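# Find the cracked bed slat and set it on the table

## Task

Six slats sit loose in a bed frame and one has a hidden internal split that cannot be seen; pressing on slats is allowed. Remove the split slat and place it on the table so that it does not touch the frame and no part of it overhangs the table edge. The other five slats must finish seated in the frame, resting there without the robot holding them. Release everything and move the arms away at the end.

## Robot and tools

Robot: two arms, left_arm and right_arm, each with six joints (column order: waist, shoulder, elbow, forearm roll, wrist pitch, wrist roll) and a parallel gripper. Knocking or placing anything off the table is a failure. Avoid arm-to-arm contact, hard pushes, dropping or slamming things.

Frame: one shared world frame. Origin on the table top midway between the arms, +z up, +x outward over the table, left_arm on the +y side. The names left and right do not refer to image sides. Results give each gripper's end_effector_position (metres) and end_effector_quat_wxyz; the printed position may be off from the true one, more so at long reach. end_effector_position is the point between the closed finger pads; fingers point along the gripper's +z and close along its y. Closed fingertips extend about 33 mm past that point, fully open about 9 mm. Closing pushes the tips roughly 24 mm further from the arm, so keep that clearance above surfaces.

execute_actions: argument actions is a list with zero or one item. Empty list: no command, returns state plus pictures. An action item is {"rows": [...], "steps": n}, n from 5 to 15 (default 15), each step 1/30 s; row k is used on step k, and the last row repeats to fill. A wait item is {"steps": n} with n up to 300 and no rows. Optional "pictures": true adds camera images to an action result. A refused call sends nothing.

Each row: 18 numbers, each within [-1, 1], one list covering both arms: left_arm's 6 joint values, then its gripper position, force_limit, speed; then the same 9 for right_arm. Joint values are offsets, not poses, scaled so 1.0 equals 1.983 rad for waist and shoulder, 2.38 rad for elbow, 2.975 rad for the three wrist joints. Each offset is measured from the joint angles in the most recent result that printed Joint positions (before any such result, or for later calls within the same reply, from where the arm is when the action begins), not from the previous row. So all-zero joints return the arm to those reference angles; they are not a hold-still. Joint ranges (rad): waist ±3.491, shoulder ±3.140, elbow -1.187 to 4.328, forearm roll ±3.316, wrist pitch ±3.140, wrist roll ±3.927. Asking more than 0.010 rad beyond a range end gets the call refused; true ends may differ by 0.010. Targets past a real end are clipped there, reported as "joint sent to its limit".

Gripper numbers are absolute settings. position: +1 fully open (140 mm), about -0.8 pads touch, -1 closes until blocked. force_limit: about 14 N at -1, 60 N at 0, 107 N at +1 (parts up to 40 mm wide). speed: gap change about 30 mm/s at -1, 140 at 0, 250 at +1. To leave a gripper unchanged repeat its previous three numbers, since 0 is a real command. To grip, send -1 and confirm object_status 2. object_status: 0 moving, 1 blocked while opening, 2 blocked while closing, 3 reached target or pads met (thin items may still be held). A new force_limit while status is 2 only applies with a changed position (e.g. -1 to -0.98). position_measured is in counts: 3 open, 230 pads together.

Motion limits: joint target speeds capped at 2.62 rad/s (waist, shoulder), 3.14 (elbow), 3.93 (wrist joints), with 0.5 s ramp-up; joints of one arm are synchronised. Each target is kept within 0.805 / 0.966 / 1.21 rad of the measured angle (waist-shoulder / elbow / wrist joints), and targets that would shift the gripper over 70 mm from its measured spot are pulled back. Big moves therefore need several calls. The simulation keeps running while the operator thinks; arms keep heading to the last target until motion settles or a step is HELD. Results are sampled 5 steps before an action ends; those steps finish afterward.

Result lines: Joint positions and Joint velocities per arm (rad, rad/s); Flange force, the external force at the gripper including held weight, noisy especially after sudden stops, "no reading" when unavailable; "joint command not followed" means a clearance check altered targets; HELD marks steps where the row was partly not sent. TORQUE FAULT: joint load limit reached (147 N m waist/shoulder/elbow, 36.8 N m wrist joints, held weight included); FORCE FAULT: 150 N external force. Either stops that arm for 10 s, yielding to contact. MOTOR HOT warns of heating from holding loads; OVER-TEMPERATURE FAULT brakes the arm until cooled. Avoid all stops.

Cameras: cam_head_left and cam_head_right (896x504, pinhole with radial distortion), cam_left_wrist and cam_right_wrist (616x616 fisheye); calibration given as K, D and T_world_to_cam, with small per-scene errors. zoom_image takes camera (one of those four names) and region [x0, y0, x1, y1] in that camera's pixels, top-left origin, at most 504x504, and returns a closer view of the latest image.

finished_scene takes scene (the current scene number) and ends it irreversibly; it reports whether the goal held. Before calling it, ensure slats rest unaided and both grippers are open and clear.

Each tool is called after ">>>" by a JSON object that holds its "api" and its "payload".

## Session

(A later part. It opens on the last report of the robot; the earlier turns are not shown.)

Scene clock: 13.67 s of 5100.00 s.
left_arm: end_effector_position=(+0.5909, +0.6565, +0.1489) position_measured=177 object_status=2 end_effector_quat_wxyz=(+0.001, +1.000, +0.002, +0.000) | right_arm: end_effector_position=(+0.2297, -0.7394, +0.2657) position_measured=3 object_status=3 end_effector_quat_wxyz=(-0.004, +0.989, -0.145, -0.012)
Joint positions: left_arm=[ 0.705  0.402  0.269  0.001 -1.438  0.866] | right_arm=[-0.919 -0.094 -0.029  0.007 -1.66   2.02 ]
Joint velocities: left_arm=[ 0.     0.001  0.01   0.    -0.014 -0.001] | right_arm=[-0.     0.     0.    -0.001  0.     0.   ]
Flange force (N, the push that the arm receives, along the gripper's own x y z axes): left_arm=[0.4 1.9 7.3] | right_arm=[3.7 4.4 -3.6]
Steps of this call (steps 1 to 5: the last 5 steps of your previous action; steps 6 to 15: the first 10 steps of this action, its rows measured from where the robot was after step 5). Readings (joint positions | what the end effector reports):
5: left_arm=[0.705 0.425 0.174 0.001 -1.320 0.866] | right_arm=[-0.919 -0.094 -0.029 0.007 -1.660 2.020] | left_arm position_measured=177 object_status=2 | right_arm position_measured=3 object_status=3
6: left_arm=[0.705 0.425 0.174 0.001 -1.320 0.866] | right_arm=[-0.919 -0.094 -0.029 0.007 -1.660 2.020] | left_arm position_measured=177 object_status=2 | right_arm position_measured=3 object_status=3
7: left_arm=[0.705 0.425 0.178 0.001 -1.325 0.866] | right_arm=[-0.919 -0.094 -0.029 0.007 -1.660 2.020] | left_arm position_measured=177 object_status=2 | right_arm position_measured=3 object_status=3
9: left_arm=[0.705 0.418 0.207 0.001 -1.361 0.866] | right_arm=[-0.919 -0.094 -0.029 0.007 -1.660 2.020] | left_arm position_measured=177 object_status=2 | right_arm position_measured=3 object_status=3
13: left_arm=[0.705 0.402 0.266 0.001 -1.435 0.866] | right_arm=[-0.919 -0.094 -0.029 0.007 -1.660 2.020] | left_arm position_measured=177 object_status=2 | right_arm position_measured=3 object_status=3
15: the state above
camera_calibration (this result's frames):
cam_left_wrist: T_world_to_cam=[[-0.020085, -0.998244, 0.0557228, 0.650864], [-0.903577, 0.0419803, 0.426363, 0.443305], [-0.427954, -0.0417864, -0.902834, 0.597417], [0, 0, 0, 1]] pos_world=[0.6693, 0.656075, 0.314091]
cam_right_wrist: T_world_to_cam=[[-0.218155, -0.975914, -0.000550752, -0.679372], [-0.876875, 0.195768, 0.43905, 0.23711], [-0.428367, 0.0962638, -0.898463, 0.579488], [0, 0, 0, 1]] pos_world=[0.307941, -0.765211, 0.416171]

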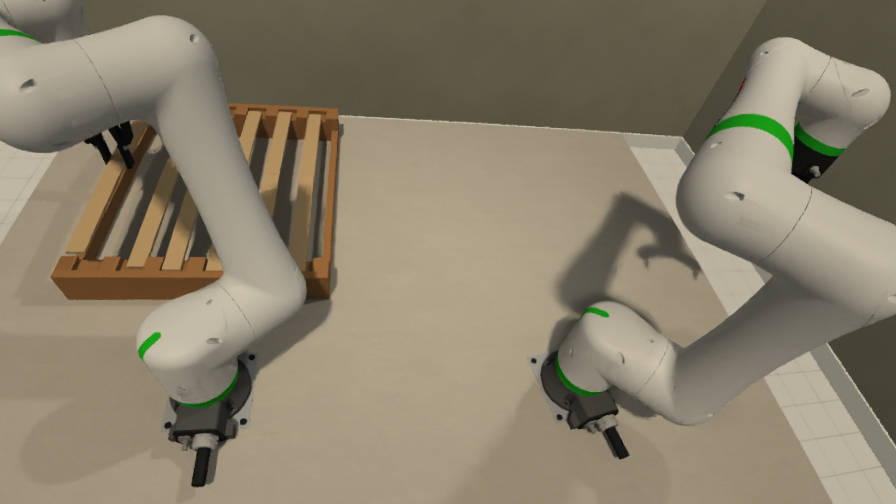

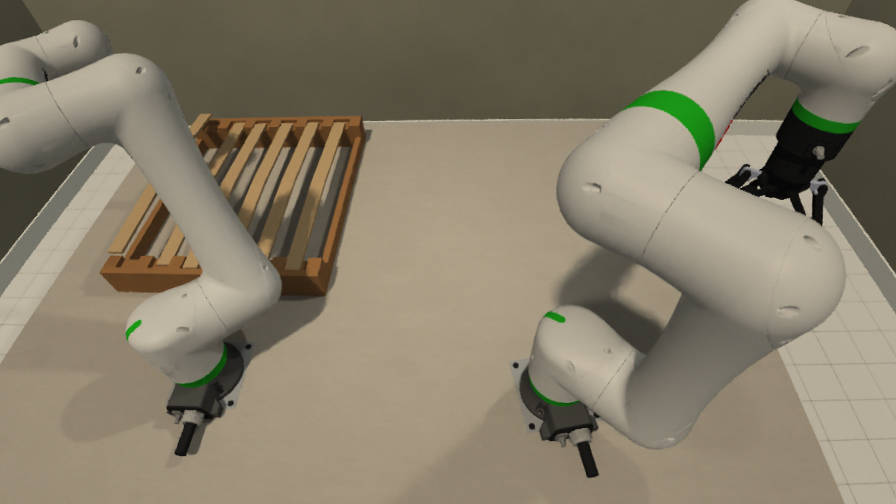

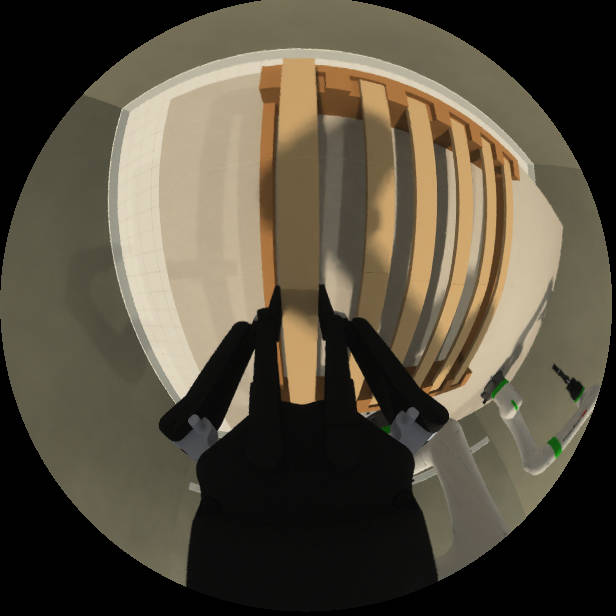

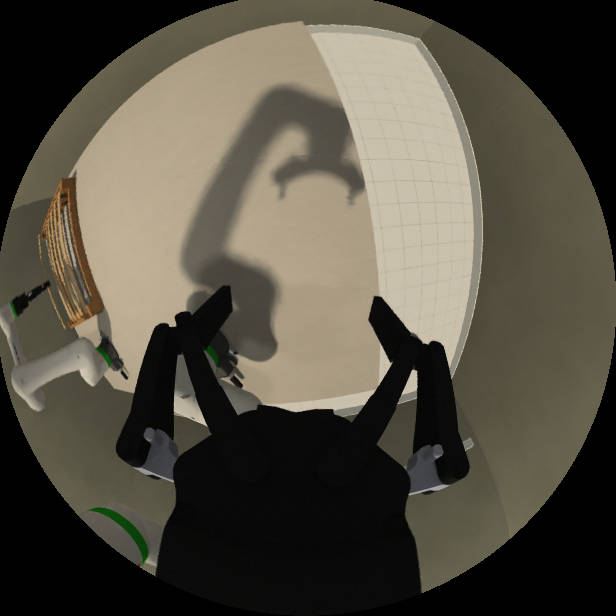

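>>> {"api": "execute_actions", "payload": {"actions": [{"rows":[[0.164,0,0,0,0,-0.1095,-1,0,-0.3,0,0,0,0,0,0,1,0,0]]}]}}

>>> {"api": "execute_actions", "payload": {"actions": [{"steps":14}]}}

>>> {"api": "execute_actions", "payload": {"actions": [{"rows":[[0,0.0287,-0.066,0,0.0723,0,-1,0,-0.3,0,0,0,0,0,0,1,0,0]]}]}}

>>> {"api": "execute_actions", "payload": {"actions": [{"rows":[[0,0.003,-0.0045,0,0.0056,0,-1,0,-0.3,0,0,0,0,0,0,1,0,0]]}], "pictures": true}}

Scene clock: 14.23 s of 5100.00 s.
left_arm: end_effector_position=(+0.5371, +0.7401, +0.1491) position_measured=177 object_status=2 end_effector_quat_wxyz=(+0.001, +1.000, +0.002, +0.000) | right_arm: end_effector_position=(+0.2297, -0.7394, +0.2657) position_measured=3 object_status=3 end_effector_quat_wxyz=(-0.004, +0.989, -0.145, -0.012)
Joint positions: left_arm=[ 0.871  0.402  0.269  0.001 -1.439  0.701] | right_arm=[-0.919 -0.094 -0.029  0.007 -1.66   2.02 ]
Joint velocities: left_arm=[ 0.669  0.    -0.003  0.001 -0.    -0.668] | right_arm=[-0.001  0.     0.     0.     0.    -0.   ]
Flange force (N, the push that the arm receives, along the gripper's own x y z axes): left_arm=[2.5 -0.8 2.8] | right_arm=[4.3 2.7 -2.7]
Steps of this call (steps 1 to 5: the last 5 steps of your previous action; steps 6 to 7: the robot went on to your last target; steps 8 to 17: the first 10 steps of this action). Readings (joint positions | what the end effector reports):
8: left_arm=[0.705 0.402 0.269 0.001 -1.439 0.866] | right_arm=[-0.919 -0.094 -0.029 0.007 -1.660 2.020] | left_arm position_measured=177 object_status=2 | right_arm position_measured=3 object_status=3
9: left_arm=[0.709 0.402 0.269 0.001 -1.439 0.863] | right_arm=[-0.919 -0.094 -0.029 0.007 -1.660 2.020] | left_arm position_measured=177 object_status=2 | right_arm position_measured=3 object_status=3
11: left_arm=[0.732 0.402 0.269 0.001 -1.439 0.839] | right_arm=[-0.919 -0.094 -0.029 0.007 -1.660 2.020] | left_arm position_measured=177 object_status=2 | right_arm position_measured=3 object_status=3
15: left_arm=[0.825 0.402 0.269 0.001 -1.439 0.746] | right_arm=[-0.919 -0.094 -0.029 0.007 -1.660 2.020] | left_arm position_measured=177 object_status=2 | right_arm position_measured=3 object_status=3
17: the state above

Scene clock: 14.70 s of 5100.00 s.
left_arm: end_effector_position=(+0.4730, +0.8110, +0.1489) position_measured=177 object_status=2 end_effector_quat_wxyz=(+0.000, +1.000, +0.002, +0.000) | right_arm: end_effector_position=(+0.2297, -0.7394, +0.2657) position_measured=3 object_status=3 end_effector_quat_wxyz=(-0.004, +0.989, -0.145, -0.012)
Joint positions: left_arm=[ 1.03   0.402  0.269  0.001 -1.438  0.541] | right_arm=[-0.919 -0.094 -0.029  0.007 -1.66   2.02 ]
Joint velocities: left_arm=[ 0.003  0.001  0.001  0.001 -0.    -0.002] | right_arm=[ 0.001 -0.     0.     0.001 -0.    -0.   ]
Flange force (N, the push that the arm receives, along the gripper's own x y z axes): left_arm=[2.6 -2.9 4.1] | right_arm=[3.5 3.8 -1.4]
Kept back: nothing.
Steps of this call (steps 1 to 5: the last 5 steps of your previous action; steps 6 to 14: the robot went on to your last target). Readings (joint positions | what the end effector reports):
1: left_arm=[0.893 0.402 0.269 0.001 -1.439 0.678] | right_arm=[-0.919 -0.094 -0.029 0.007 -1.660 2.020] | left_arm position_measured=177 object_status=2 | right_arm position_measured=3 object_status=3
2: left_arm=[0.916 0.402 0.269 0.001 -1.439 0.655] | right_arm=[-0.919 -0.094 -0.029 0.007 -1.660 2.020] | left_arm position_measured=177 object_status=2 | right_arm position_measured=3 object_status=3
4: left_arm=[0.961 0.402 0.269 0.001 -1.439 0.610] | right_arm=[-0.919 -0.094 -0.029 0.007 -1.660 2.020] | left_arm position_measured=177 object_status=2 | right_arm position_measured=3 object_status=3
8: left_arm=[1.023 0.402 0.269 0.001 -1.438 0.548] | right_arm=[-0.919 -0.094 -0.029 0.007 -1.660 2.020] | left_arm position_measured=177 object_status=2 | right_arm position_measured=3 object_status=3
14: the state above

Scene clock: 15.03 s of 5100.00 s.
left_arm: end_effector_position=(+0.4731, +0.8112, +0.0557) position_measured=177 object_status=2 end_effector_quat_wxyz=(+0.000, +1.000, +0.002, +0.000) | right_arm: end_effector_position=(+0.2297, -0.7394, +0.2657) position_measured=3 object_status=3 end_effector_quat_wxyz=(-0.004, +0.989, -0.145, -0.012)
Joint positions: left_arm=[ 1.03   0.455  0.121  0.001 -1.237  0.541] | right_arm=[-0.919 -0.094 -0.029  0.007 -1.66   2.02 ]
Joint velocities: left_arm=[ 0.     0.094 -0.26  -0.     0.355 -0.   ] | right_arm=[ 0.001  0.     0.    -0.    -0.    -0.   ]
Flange force (N, the push that the arm receives, along the gripper's own x y z axes): left_arm=[10.5 -9.0 24.6] | right_arm=[5.2 3.6 -3.9]
Steps of this call (steps 1 to 10: the first 10 steps of this action). Readings (joint positions | what the end effector reports):
1: left_arm=[1.030 0.402 0.268 0.001 -1.438 0.541] | right_arm=[-0.919 -0.094 -0.029 0.007 -1.660 2.020] | left_arm position_measured=177 object_status=2 | right_arm position_measured=3 object_status=3
2: left_arm=[1.030 0.403 0.265 0.001 -1.433 0.541] | right_arm=[-0.919 -0.094 -0.029 0.007 -1.660 2.020] | left_arm position_measured=177 object_status=2 | right_arm position_measured=3 object_status=3
4: left_arm=[1.030 0.412 0.238 0.001 -1.397 0.541] | right_arm=[-0.919 -0.094 -0.029 0.007 -1.660 2.020] | left_arm position_measured=177 object_status=2 | right_arm position_measured=3 object_status=3
8: left_arm=[1.030 0.446 0.148 0.001 -1.274 0.541] | right_arm=[-0.919 -0.094 -0.029 0.007 -1.660 2.020] | left_arm position_measured=177 object_status=2 | right_arm position_measured=3 object_status=3
10: the state above

Scene clock: 15.53 s of 5100.00 s.
left_arm: end_effector_position=(+0.4727, +0.8107, +0.0424) position_measured=177 object_status=2 end_effector_quat_wxyz=(-0.000, +1.000, +0.002, +0.001) | right_arm: end_effector_position=(+0.2297, -0.7394, +0.2657) position_measured=3 object_status=3 end_effector_quat_wxyz=(-0.004, +0.989, -0.145, -0.012)
Joint positions: left_arm=[ 1.03   0.464  0.101  0.001 -1.207  0.541] | right_arm=[-0.919 -0.094 -0.029  0.007 -1.66   2.02 ]
Joint velocities: left_arm=[-0.     0.002 -0.001 -0.     0.001 -0.001] | right_arm=[ 0.001 -0.001  0.    -0.001 -0.     0.   ]
Flange force (N, the push that the arm receives, along the gripper's own x y z axes): left_arm=[-2.7 0.4 6.4] | right_arm=[6.8 5.4 -5.3]
Steps of this call (steps 1 to 5: the last 5 steps of your previous action; steps 6 to 15: the first 10 steps of this action, its rows measured from where the robot was after step 5). Readings (joint positions | what the end effector reports):
5: left_arm=[1.030 0.458 0.112 0.001 -1.223 0.541] | right_arm=[-0.919 -0.094 -0.029 0.007 -1.660 2.020] | left_arm position_measured=177 object_status=2 | right_arm position_measured=3 object_status=3
6: left_arm=[1.030 0.459 0.111 0.001 -1.223 0.541] | right_arm=[-0.919 -0.094 -0.029 0.007 -1.660 2.020] | left_arm position_measured=177 object_status=2 | right_arm position_measured=3 object_status=3
7: left_arm=[1.030 0.460 0.109 0.001 -1.218 0.541] | right_arm=[-0.919 -0.094 -0.029 0.007 -1.660 2.020] | left_arm position_measured=177 object_status=2 | right_arm position_measured=3 object_status=3
9: left_arm=[1.030 0.463 0.103 0.001 -1.210 0.541] | right_arm=[-0.919 -0.094 -0.029 0.007 -1.660 2.020] | left_arm position_measured=177 object_status=2 | right_arm position_measured=3 object_status=3
13: left_arm=[1.030 0.464 0.101 0.001 -1.207 0.541] | right_arm=[-0.919 -0.094 -0.029 0.007 -1.660 2.020] | left_arm position_measured=177 object_status=2 | right_arm position_measured=3 object_status=3
15: the state above
camera_calibration (this result's frames):
cam_left_wrist: T_world_to_cam=[[-0.0205426, -0.998308, 0.0544019, 0.808661], [-0.903991, 0.0417893, 0.425503, 0.375817], [-0.427057, -0.0404379, -0.90332, 0.455696], [0, 0, 0, 1]] pos_world=[0.550955, 0.810015, 0.207735]
cam_right_wrist: T_world_to_cam=[[-0.218155, -0.975914, -0.000550842, -0.679372], [-0.876875, 0.195768, 0.43905, 0.23711], [-0.428367, 0.0962639, -0.898463, 0.579488], [0, 0, 0, 1]] pos_world=[0.307941, -0.765211, 0.416171]

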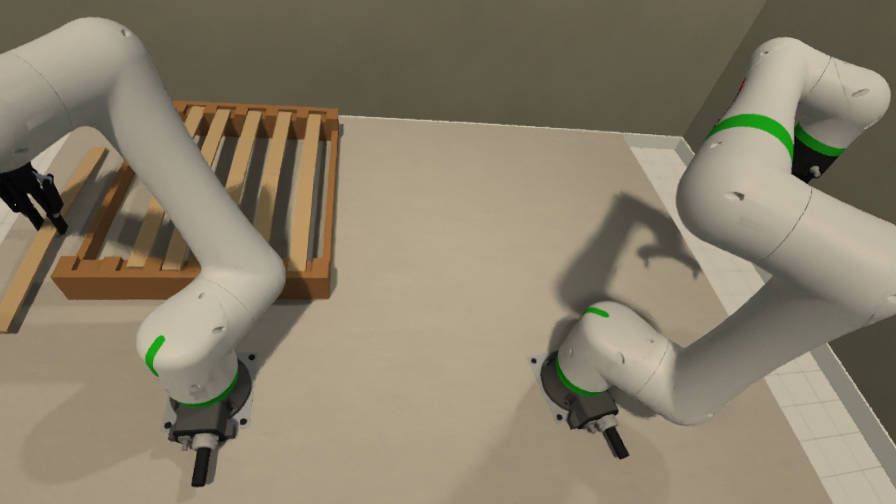

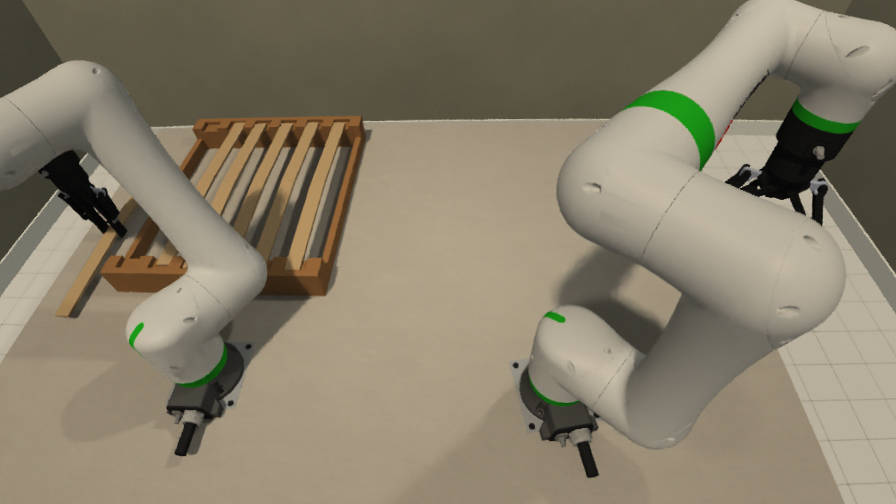

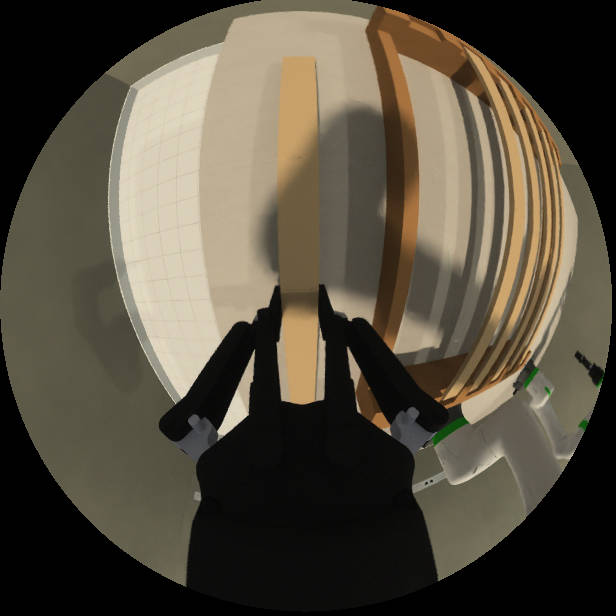

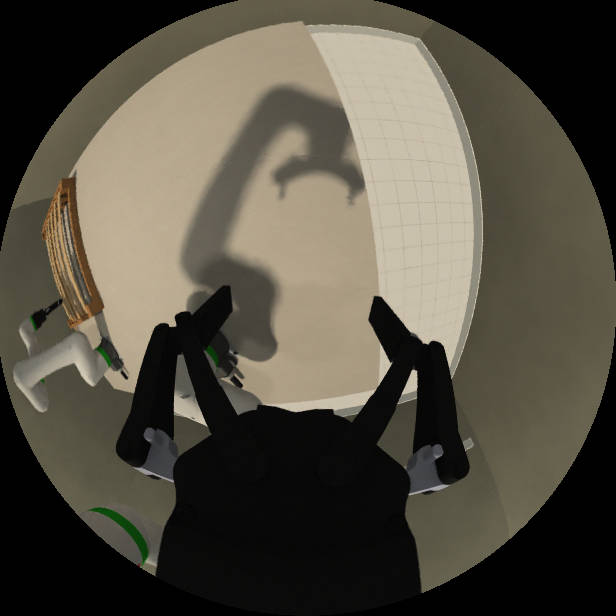

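>>> {"api": "execute_actions", "payload": {"actions": [{"rows":[[0,0.0024,-0.0036,0,0.0045,0,-1,0,-0.3,0,0,0,0,0,0,1,0,0]],"steps":9}]}}

>>> {"api": "execute_actions", "payload": {"actions": [{"rows":[[0,0,0,0,0,0,0,0,-0.3,0,0,0,0,0,0,1,0,0]],"steps":12}]}}

>>> {"api": "execute_actions", "payload": {"actions": [{"rows":[[0,-0.04,0.14,0,-0.139,0,0,0,-0.3,0,0,0,0,0,0,1,0,0]]}]}}

>>> {"api": "execute_actions", "payload": {"actions": [{"steps":15}], "pictures": true}}

Scene clock: 15.83 s of 5100.00 s.
left_arm: end_effector_position=(+0.4726, +0.8104, +0.0372) position_measured=177 object_status=2 end_effector_quat_wxyz=(+0.000, +1.000, +0.002, +0.000) | right_arm: end_effector_position=(+0.2297, -0.7394, +0.2657) position_measured=3 object_status=3 end_effector_quat_wxyz=(-0.004, +0.989, -0.145, -0.012)
Joint positions: left_arm=[ 1.03   0.468  0.094  0.001 -1.196  0.541] | right_arm=[-0.919 -0.094 -0.029  0.007 -1.66   2.02 ]
Joint velocities: left_arm=[ 0.     0.016 -0.026 -0.     0.049  0.   ] | right_arm=[-0.001 -0.     0.    -0.    -0.     0.   ]
Flange force (N, the push that the arm receives, along the gripper's own x y z axes): left_arm=[2.3 -0.4 13.9] | right_arm=[3.6 3.0 -4.8]
Steps of this call (steps 1 to 5: the last 5 steps of your previous action; steps 6 to 9: the first 4 steps of this action). Readings (joint positions | what the end effector reports):
6: left_arm=[1.030 0.464 0.101 0.001 -1.206 0.541] | right_arm=[-0.919 -0.094 -0.029 0.007 -1.660 2.020] | left_arm position_measured=177 object_status=2 | right_arm position_measured=3 object_status=3
7: left_arm=[1.030 0.466 0.099 0.001 -1.203 0.541] | right_arm=[-0.919 -0.094 -0.029 0.007 -1.660 2.020] | left_arm position_measured=177 object_status=2 | right_arm position_measured=3 object_status=3
9: the state above

Scene clock: 16.23 s of 5100.00 s.
left_arm: end_effector_position=(+0.4726, +0.8104, +0.0363) position_measured=145 object_status=0 end_effector_quat_wxyz=(-0.000, +1.000, +0.002, +0.001) | right_arm: end_effector_position=(+0.2297, -0.7394, +0.2657) position_measured=3 object_status=3 end_effector_quat_wxyz=(-0.004, +0.989, -0.145, -0.012)
Joint positions: left_arm=[ 1.03   0.469  0.093  0.001 -1.194  0.541] | right_arm=[-0.919 -0.094 -0.029  0.007 -1.66   2.02 ]
Joint velocities: left_arm=[-0.001 -0.001 -0.001 -0.    -0.     0.   ] | right_arm=[-0.001  0.001  0.    -0.001  0.    -0.   ]
Flange force (N, the push that the arm receives, along the gripper's own x y z axes): left_arm=[0.1 1.2 4.3] | right_arm=[2.7 3.1 -3.7]
Steps of this call (steps 1 to 5: the last 5 steps of your previous action; steps 6 to 12: the first 7 steps of this action, its rows measured from where the robot was after step 5). Readings (joint positions | what the end effector reports):
5: left_arm=[1.030 0.469 0.093 0.001 -1.194 0.541] | right_arm=[-0.919 -0.094 -0.029 0.007 -1.660 2.020] | left_arm position_measured=177 object_status=2 | right_arm position_measured=3 object_status=3
6: left_arm=[1.030 0.469 0.093 0.001 -1.194 0.541] | right_arm=[-0.919 -0.094 -0.029 0.007 -1.660 2.020] | left_arm position_measured=177 object_status=0 | right_arm position_measured=3 object_status=3
7: left_arm=[1.030 0.469 0.093 0.001 -1.194 0.541] | right_arm=[-0.919 -0.094 -0.029 0.007 -1.660 2.020] | left_arm position_measured=177 object_status=0 | right_arm position_measured=3 object_status=3
9: left_arm=[1.030 0.469 0.093 0.001 -1.194 0.541] | right_arm=[-0.919 -0.094 -0.029 0.007 -1.660 2.020] | left_arm position_measured=162 object_status=0 | right_arm position_measured=3 object_status=3
12: the state above

Scene clock: 16.73 s of 5100.00 s.
left_arm: end_effector_position=(+0.4772, +0.8181, +0.1400) position_measured=129 object_status=3 end_effector_quat_wxyz=(+0.000, +1.000, +0.002, +0.000) | right_arm: end_effector_position=(+0.2297, -0.7394, +0.2657) position_measured=3 object_status=3 end_effector_quat_wxyz=(-0.004, +0.989, -0.145, -0.012)
Joint positions: left_arm=[ 1.03   0.425  0.279  0.001 -1.425  0.541] | right_arm=[-0.919 -0.094 -0.029  0.007 -1.66   2.02 ]
Joint velocities: left_arm=[ 0.    -0.176  0.732  0.    -0.903  0.001] | right_arm=[-0.001  0.    -0.    -0.002 -0.     0.   ]
Flange force (N, the push that the arm receives, along the gripper's own x y z axes): left_arm=[4.1 -4.0 3.5] | right_arm=[4.6 0.4 -4.5]
Steps of this call (steps 1 to 5: the last 5 steps of your previous action; steps 6 to 15: the first 10 steps of this action, its rows measured from where the robot was after step 5). Readings (joint positions | what the end effector reports):
5: left_arm=[1.030 0.469 0.093 0.001 -1.194 0.541] | right_arm=[-0.919 -0.094 -0.029 0.007 -1.660 2.020] | left_arm position_measured=129 object_status=0 | right_arm position_measured=3 object_status=3
6: left_arm=[1.030 0.469 0.093 0.001 -1.194 0.541] | right_arm=[-0.919 -0.094 -0.029 0.007 -1.660 2.020] | left_arm position_measured=129 object_status=0 | right_arm position_measured=3 object_status=3
7: left_arm=[1.030 0.468 0.097 0.001 -1.199 0.541] | right_arm=[-0.919 -0.094 -0.029 0.007 -1.660 2.020] | left_arm position_measured=129 object_status=0 | right_arm position_measured=3 object_status=3
9: left_arm=[1.030 0.462 0.126 0.001 -1.235 0.541] | right_arm=[-0.919 -0.094 -0.029 0.007 -1.660 2.020] | left_arm position_measured=129 object_status=3 | right_arm position_measured=3 object_status=3
13: left_arm=[1.030 0.436 0.230 0.001 -1.364 0.541] | right_arm=[-0.919 -0.094 -0.029 0.007 -1.660 2.020] | left_arm position_measured=129 object_status=3 | right_arm position_measured=3 object_status=3
15: the state above

Scene clock: 17.23 s of 5100.00 s.
left_arm: end_effector_position=(+0.4725, +0.8103, +0.2233) position_measured=129 object_status=3 end_effector_quat_wxyz=(+0.000, +1.000, +0.001, +0.000) | right_arm: end_effector_position=(+0.2297, -0.7394, +0.2657) position_measured=3 object_status=3 end_effector_quat_wxyz=(-0.004, +0.989, -0.145, -0.012)
Joint positions: left_arm=[ 1.03   0.39   0.426  0.001 -1.607  0.541] | right_arm=[-0.919 -0.094 -0.029  0.007 -1.66   2.02 ]
Joint velocities: left_arm=[ 0.    -0.001  0.001 -0.    -0.001  0.001] | right_arm=[ 0.    -0.     0.    -0.001  0.    -0.   ]
Flange force (N, the push that the arm receives, along the gripper's own x y z axes): left_arm=[6.1 -8.1 -0.3] | right_arm=[3.0 2.4 -3.3]
Kept back: nothing.
Steps of this call (steps 1 to 5: the last 5 steps of your previous action; steps 6 to 15: the robot went on to your last target). Readings (joint positions | what the end effector reports):
1: left_arm=[1.030 0.419 0.304 0.001 -1.456 0.541] | right_arm=[-0.919 -0.094 -0.029 0.007 -1.660 2.020] | left_arm position_measured=129 object_status=3 | right_arm position_measured=3 object_status=3
2: left_arm=[1.030 0.413 0.329 0.001 -1.487 0.541] | right_arm=[-0.919 -0.094 -0.029 0.007 -1.660 2.020] | left_arm position_measured=129 object_status=3 | right_arm position_measured=3 object_status=3
4: left_arm=[1.030 0.401 0.376 0.001 -1.546 0.541] | right_arm=[-0.919 -0.094 -0.029 0.007 -1.660 2.020] | left_arm position_measured=129 object_status=3 | right_arm position_measured=3 object_status=3
8: left_arm=[1.030 0.390 0.424 0.001 -1.604 0.541] | right_arm=[-0.919 -0.094 -0.029 0.007 -1.660 2.020] | left_arm position_measured=129 object_status=3 | right_arm position_measured=3 object_status=3
15: the state above
camera_calibration (this result's frames):
cam_left_wrist: T_world_to_cam=[[-0.0208388, -0.998251, 0.0553154, 0.798318], [-0.903774, 0.0424665, 0.425897, 0.29794], [-0.427501, -0.0411175, -0.903079, 0.619687], [0, 0, 0, 1]] pos_world=[0.550824, 0.80975, 0.388575]
cam_right_wrist: T_world_to_cam=[[-0.218155, -0.975914, -0.000550917, -0.679372], [-0.876875, 0.195768, 0.43905, 0.23711], [-0.428367, 0.096264, -0.898463, 0.579488], [0, 0, 0, 1]] pos_world=[0.307941, -0.765211, 0.416171]

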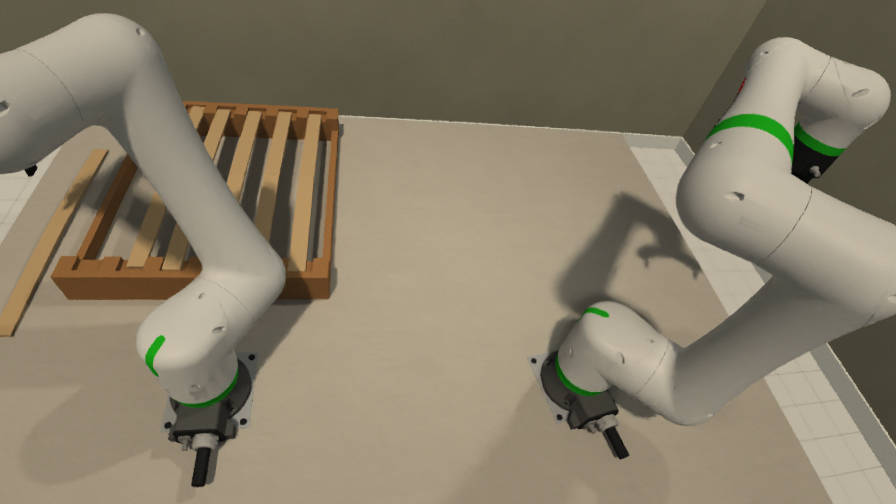

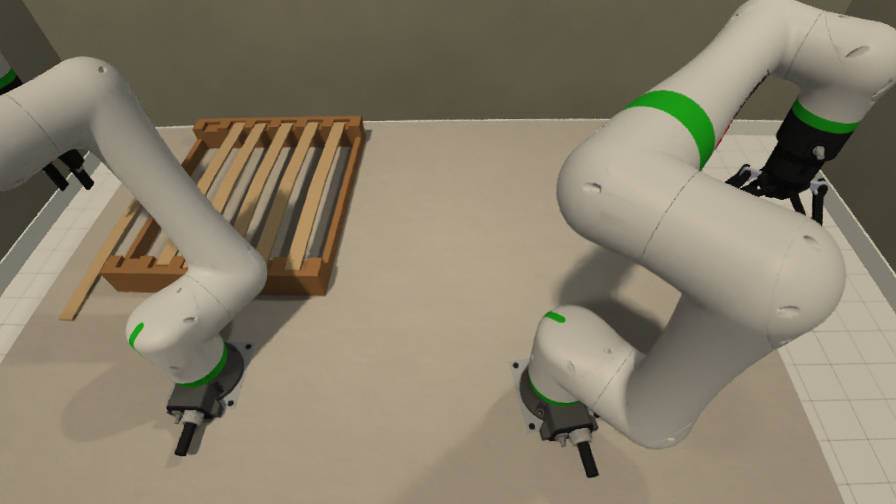

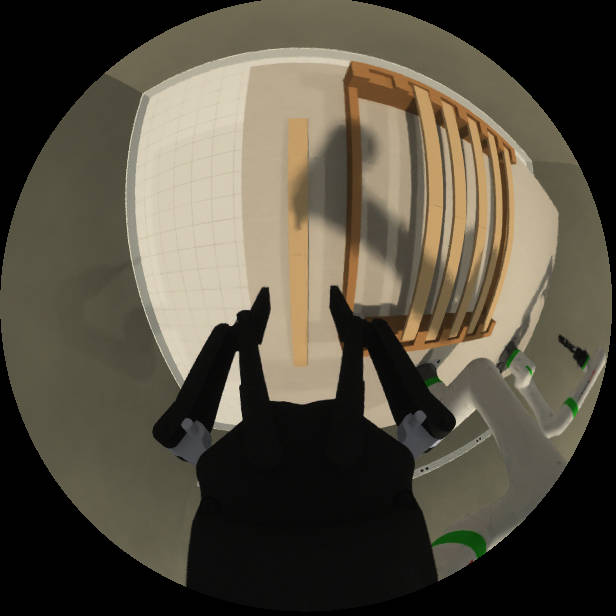

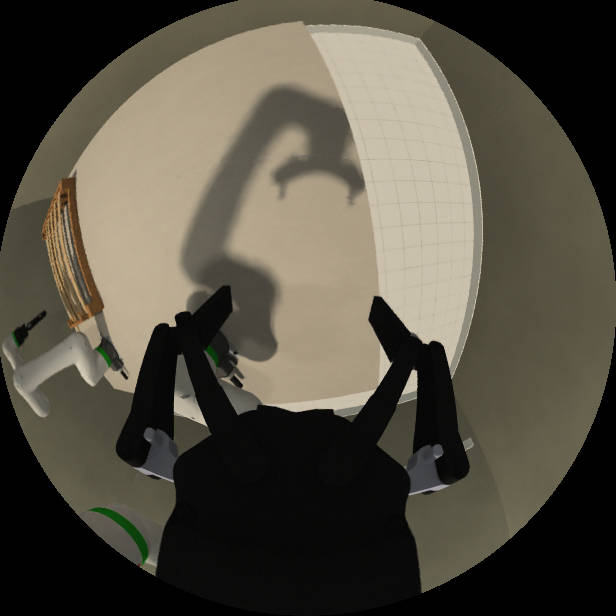

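>>> {"api": "finished_scene", "payload": {"scene": 1}}

The scene is finished: the task was done.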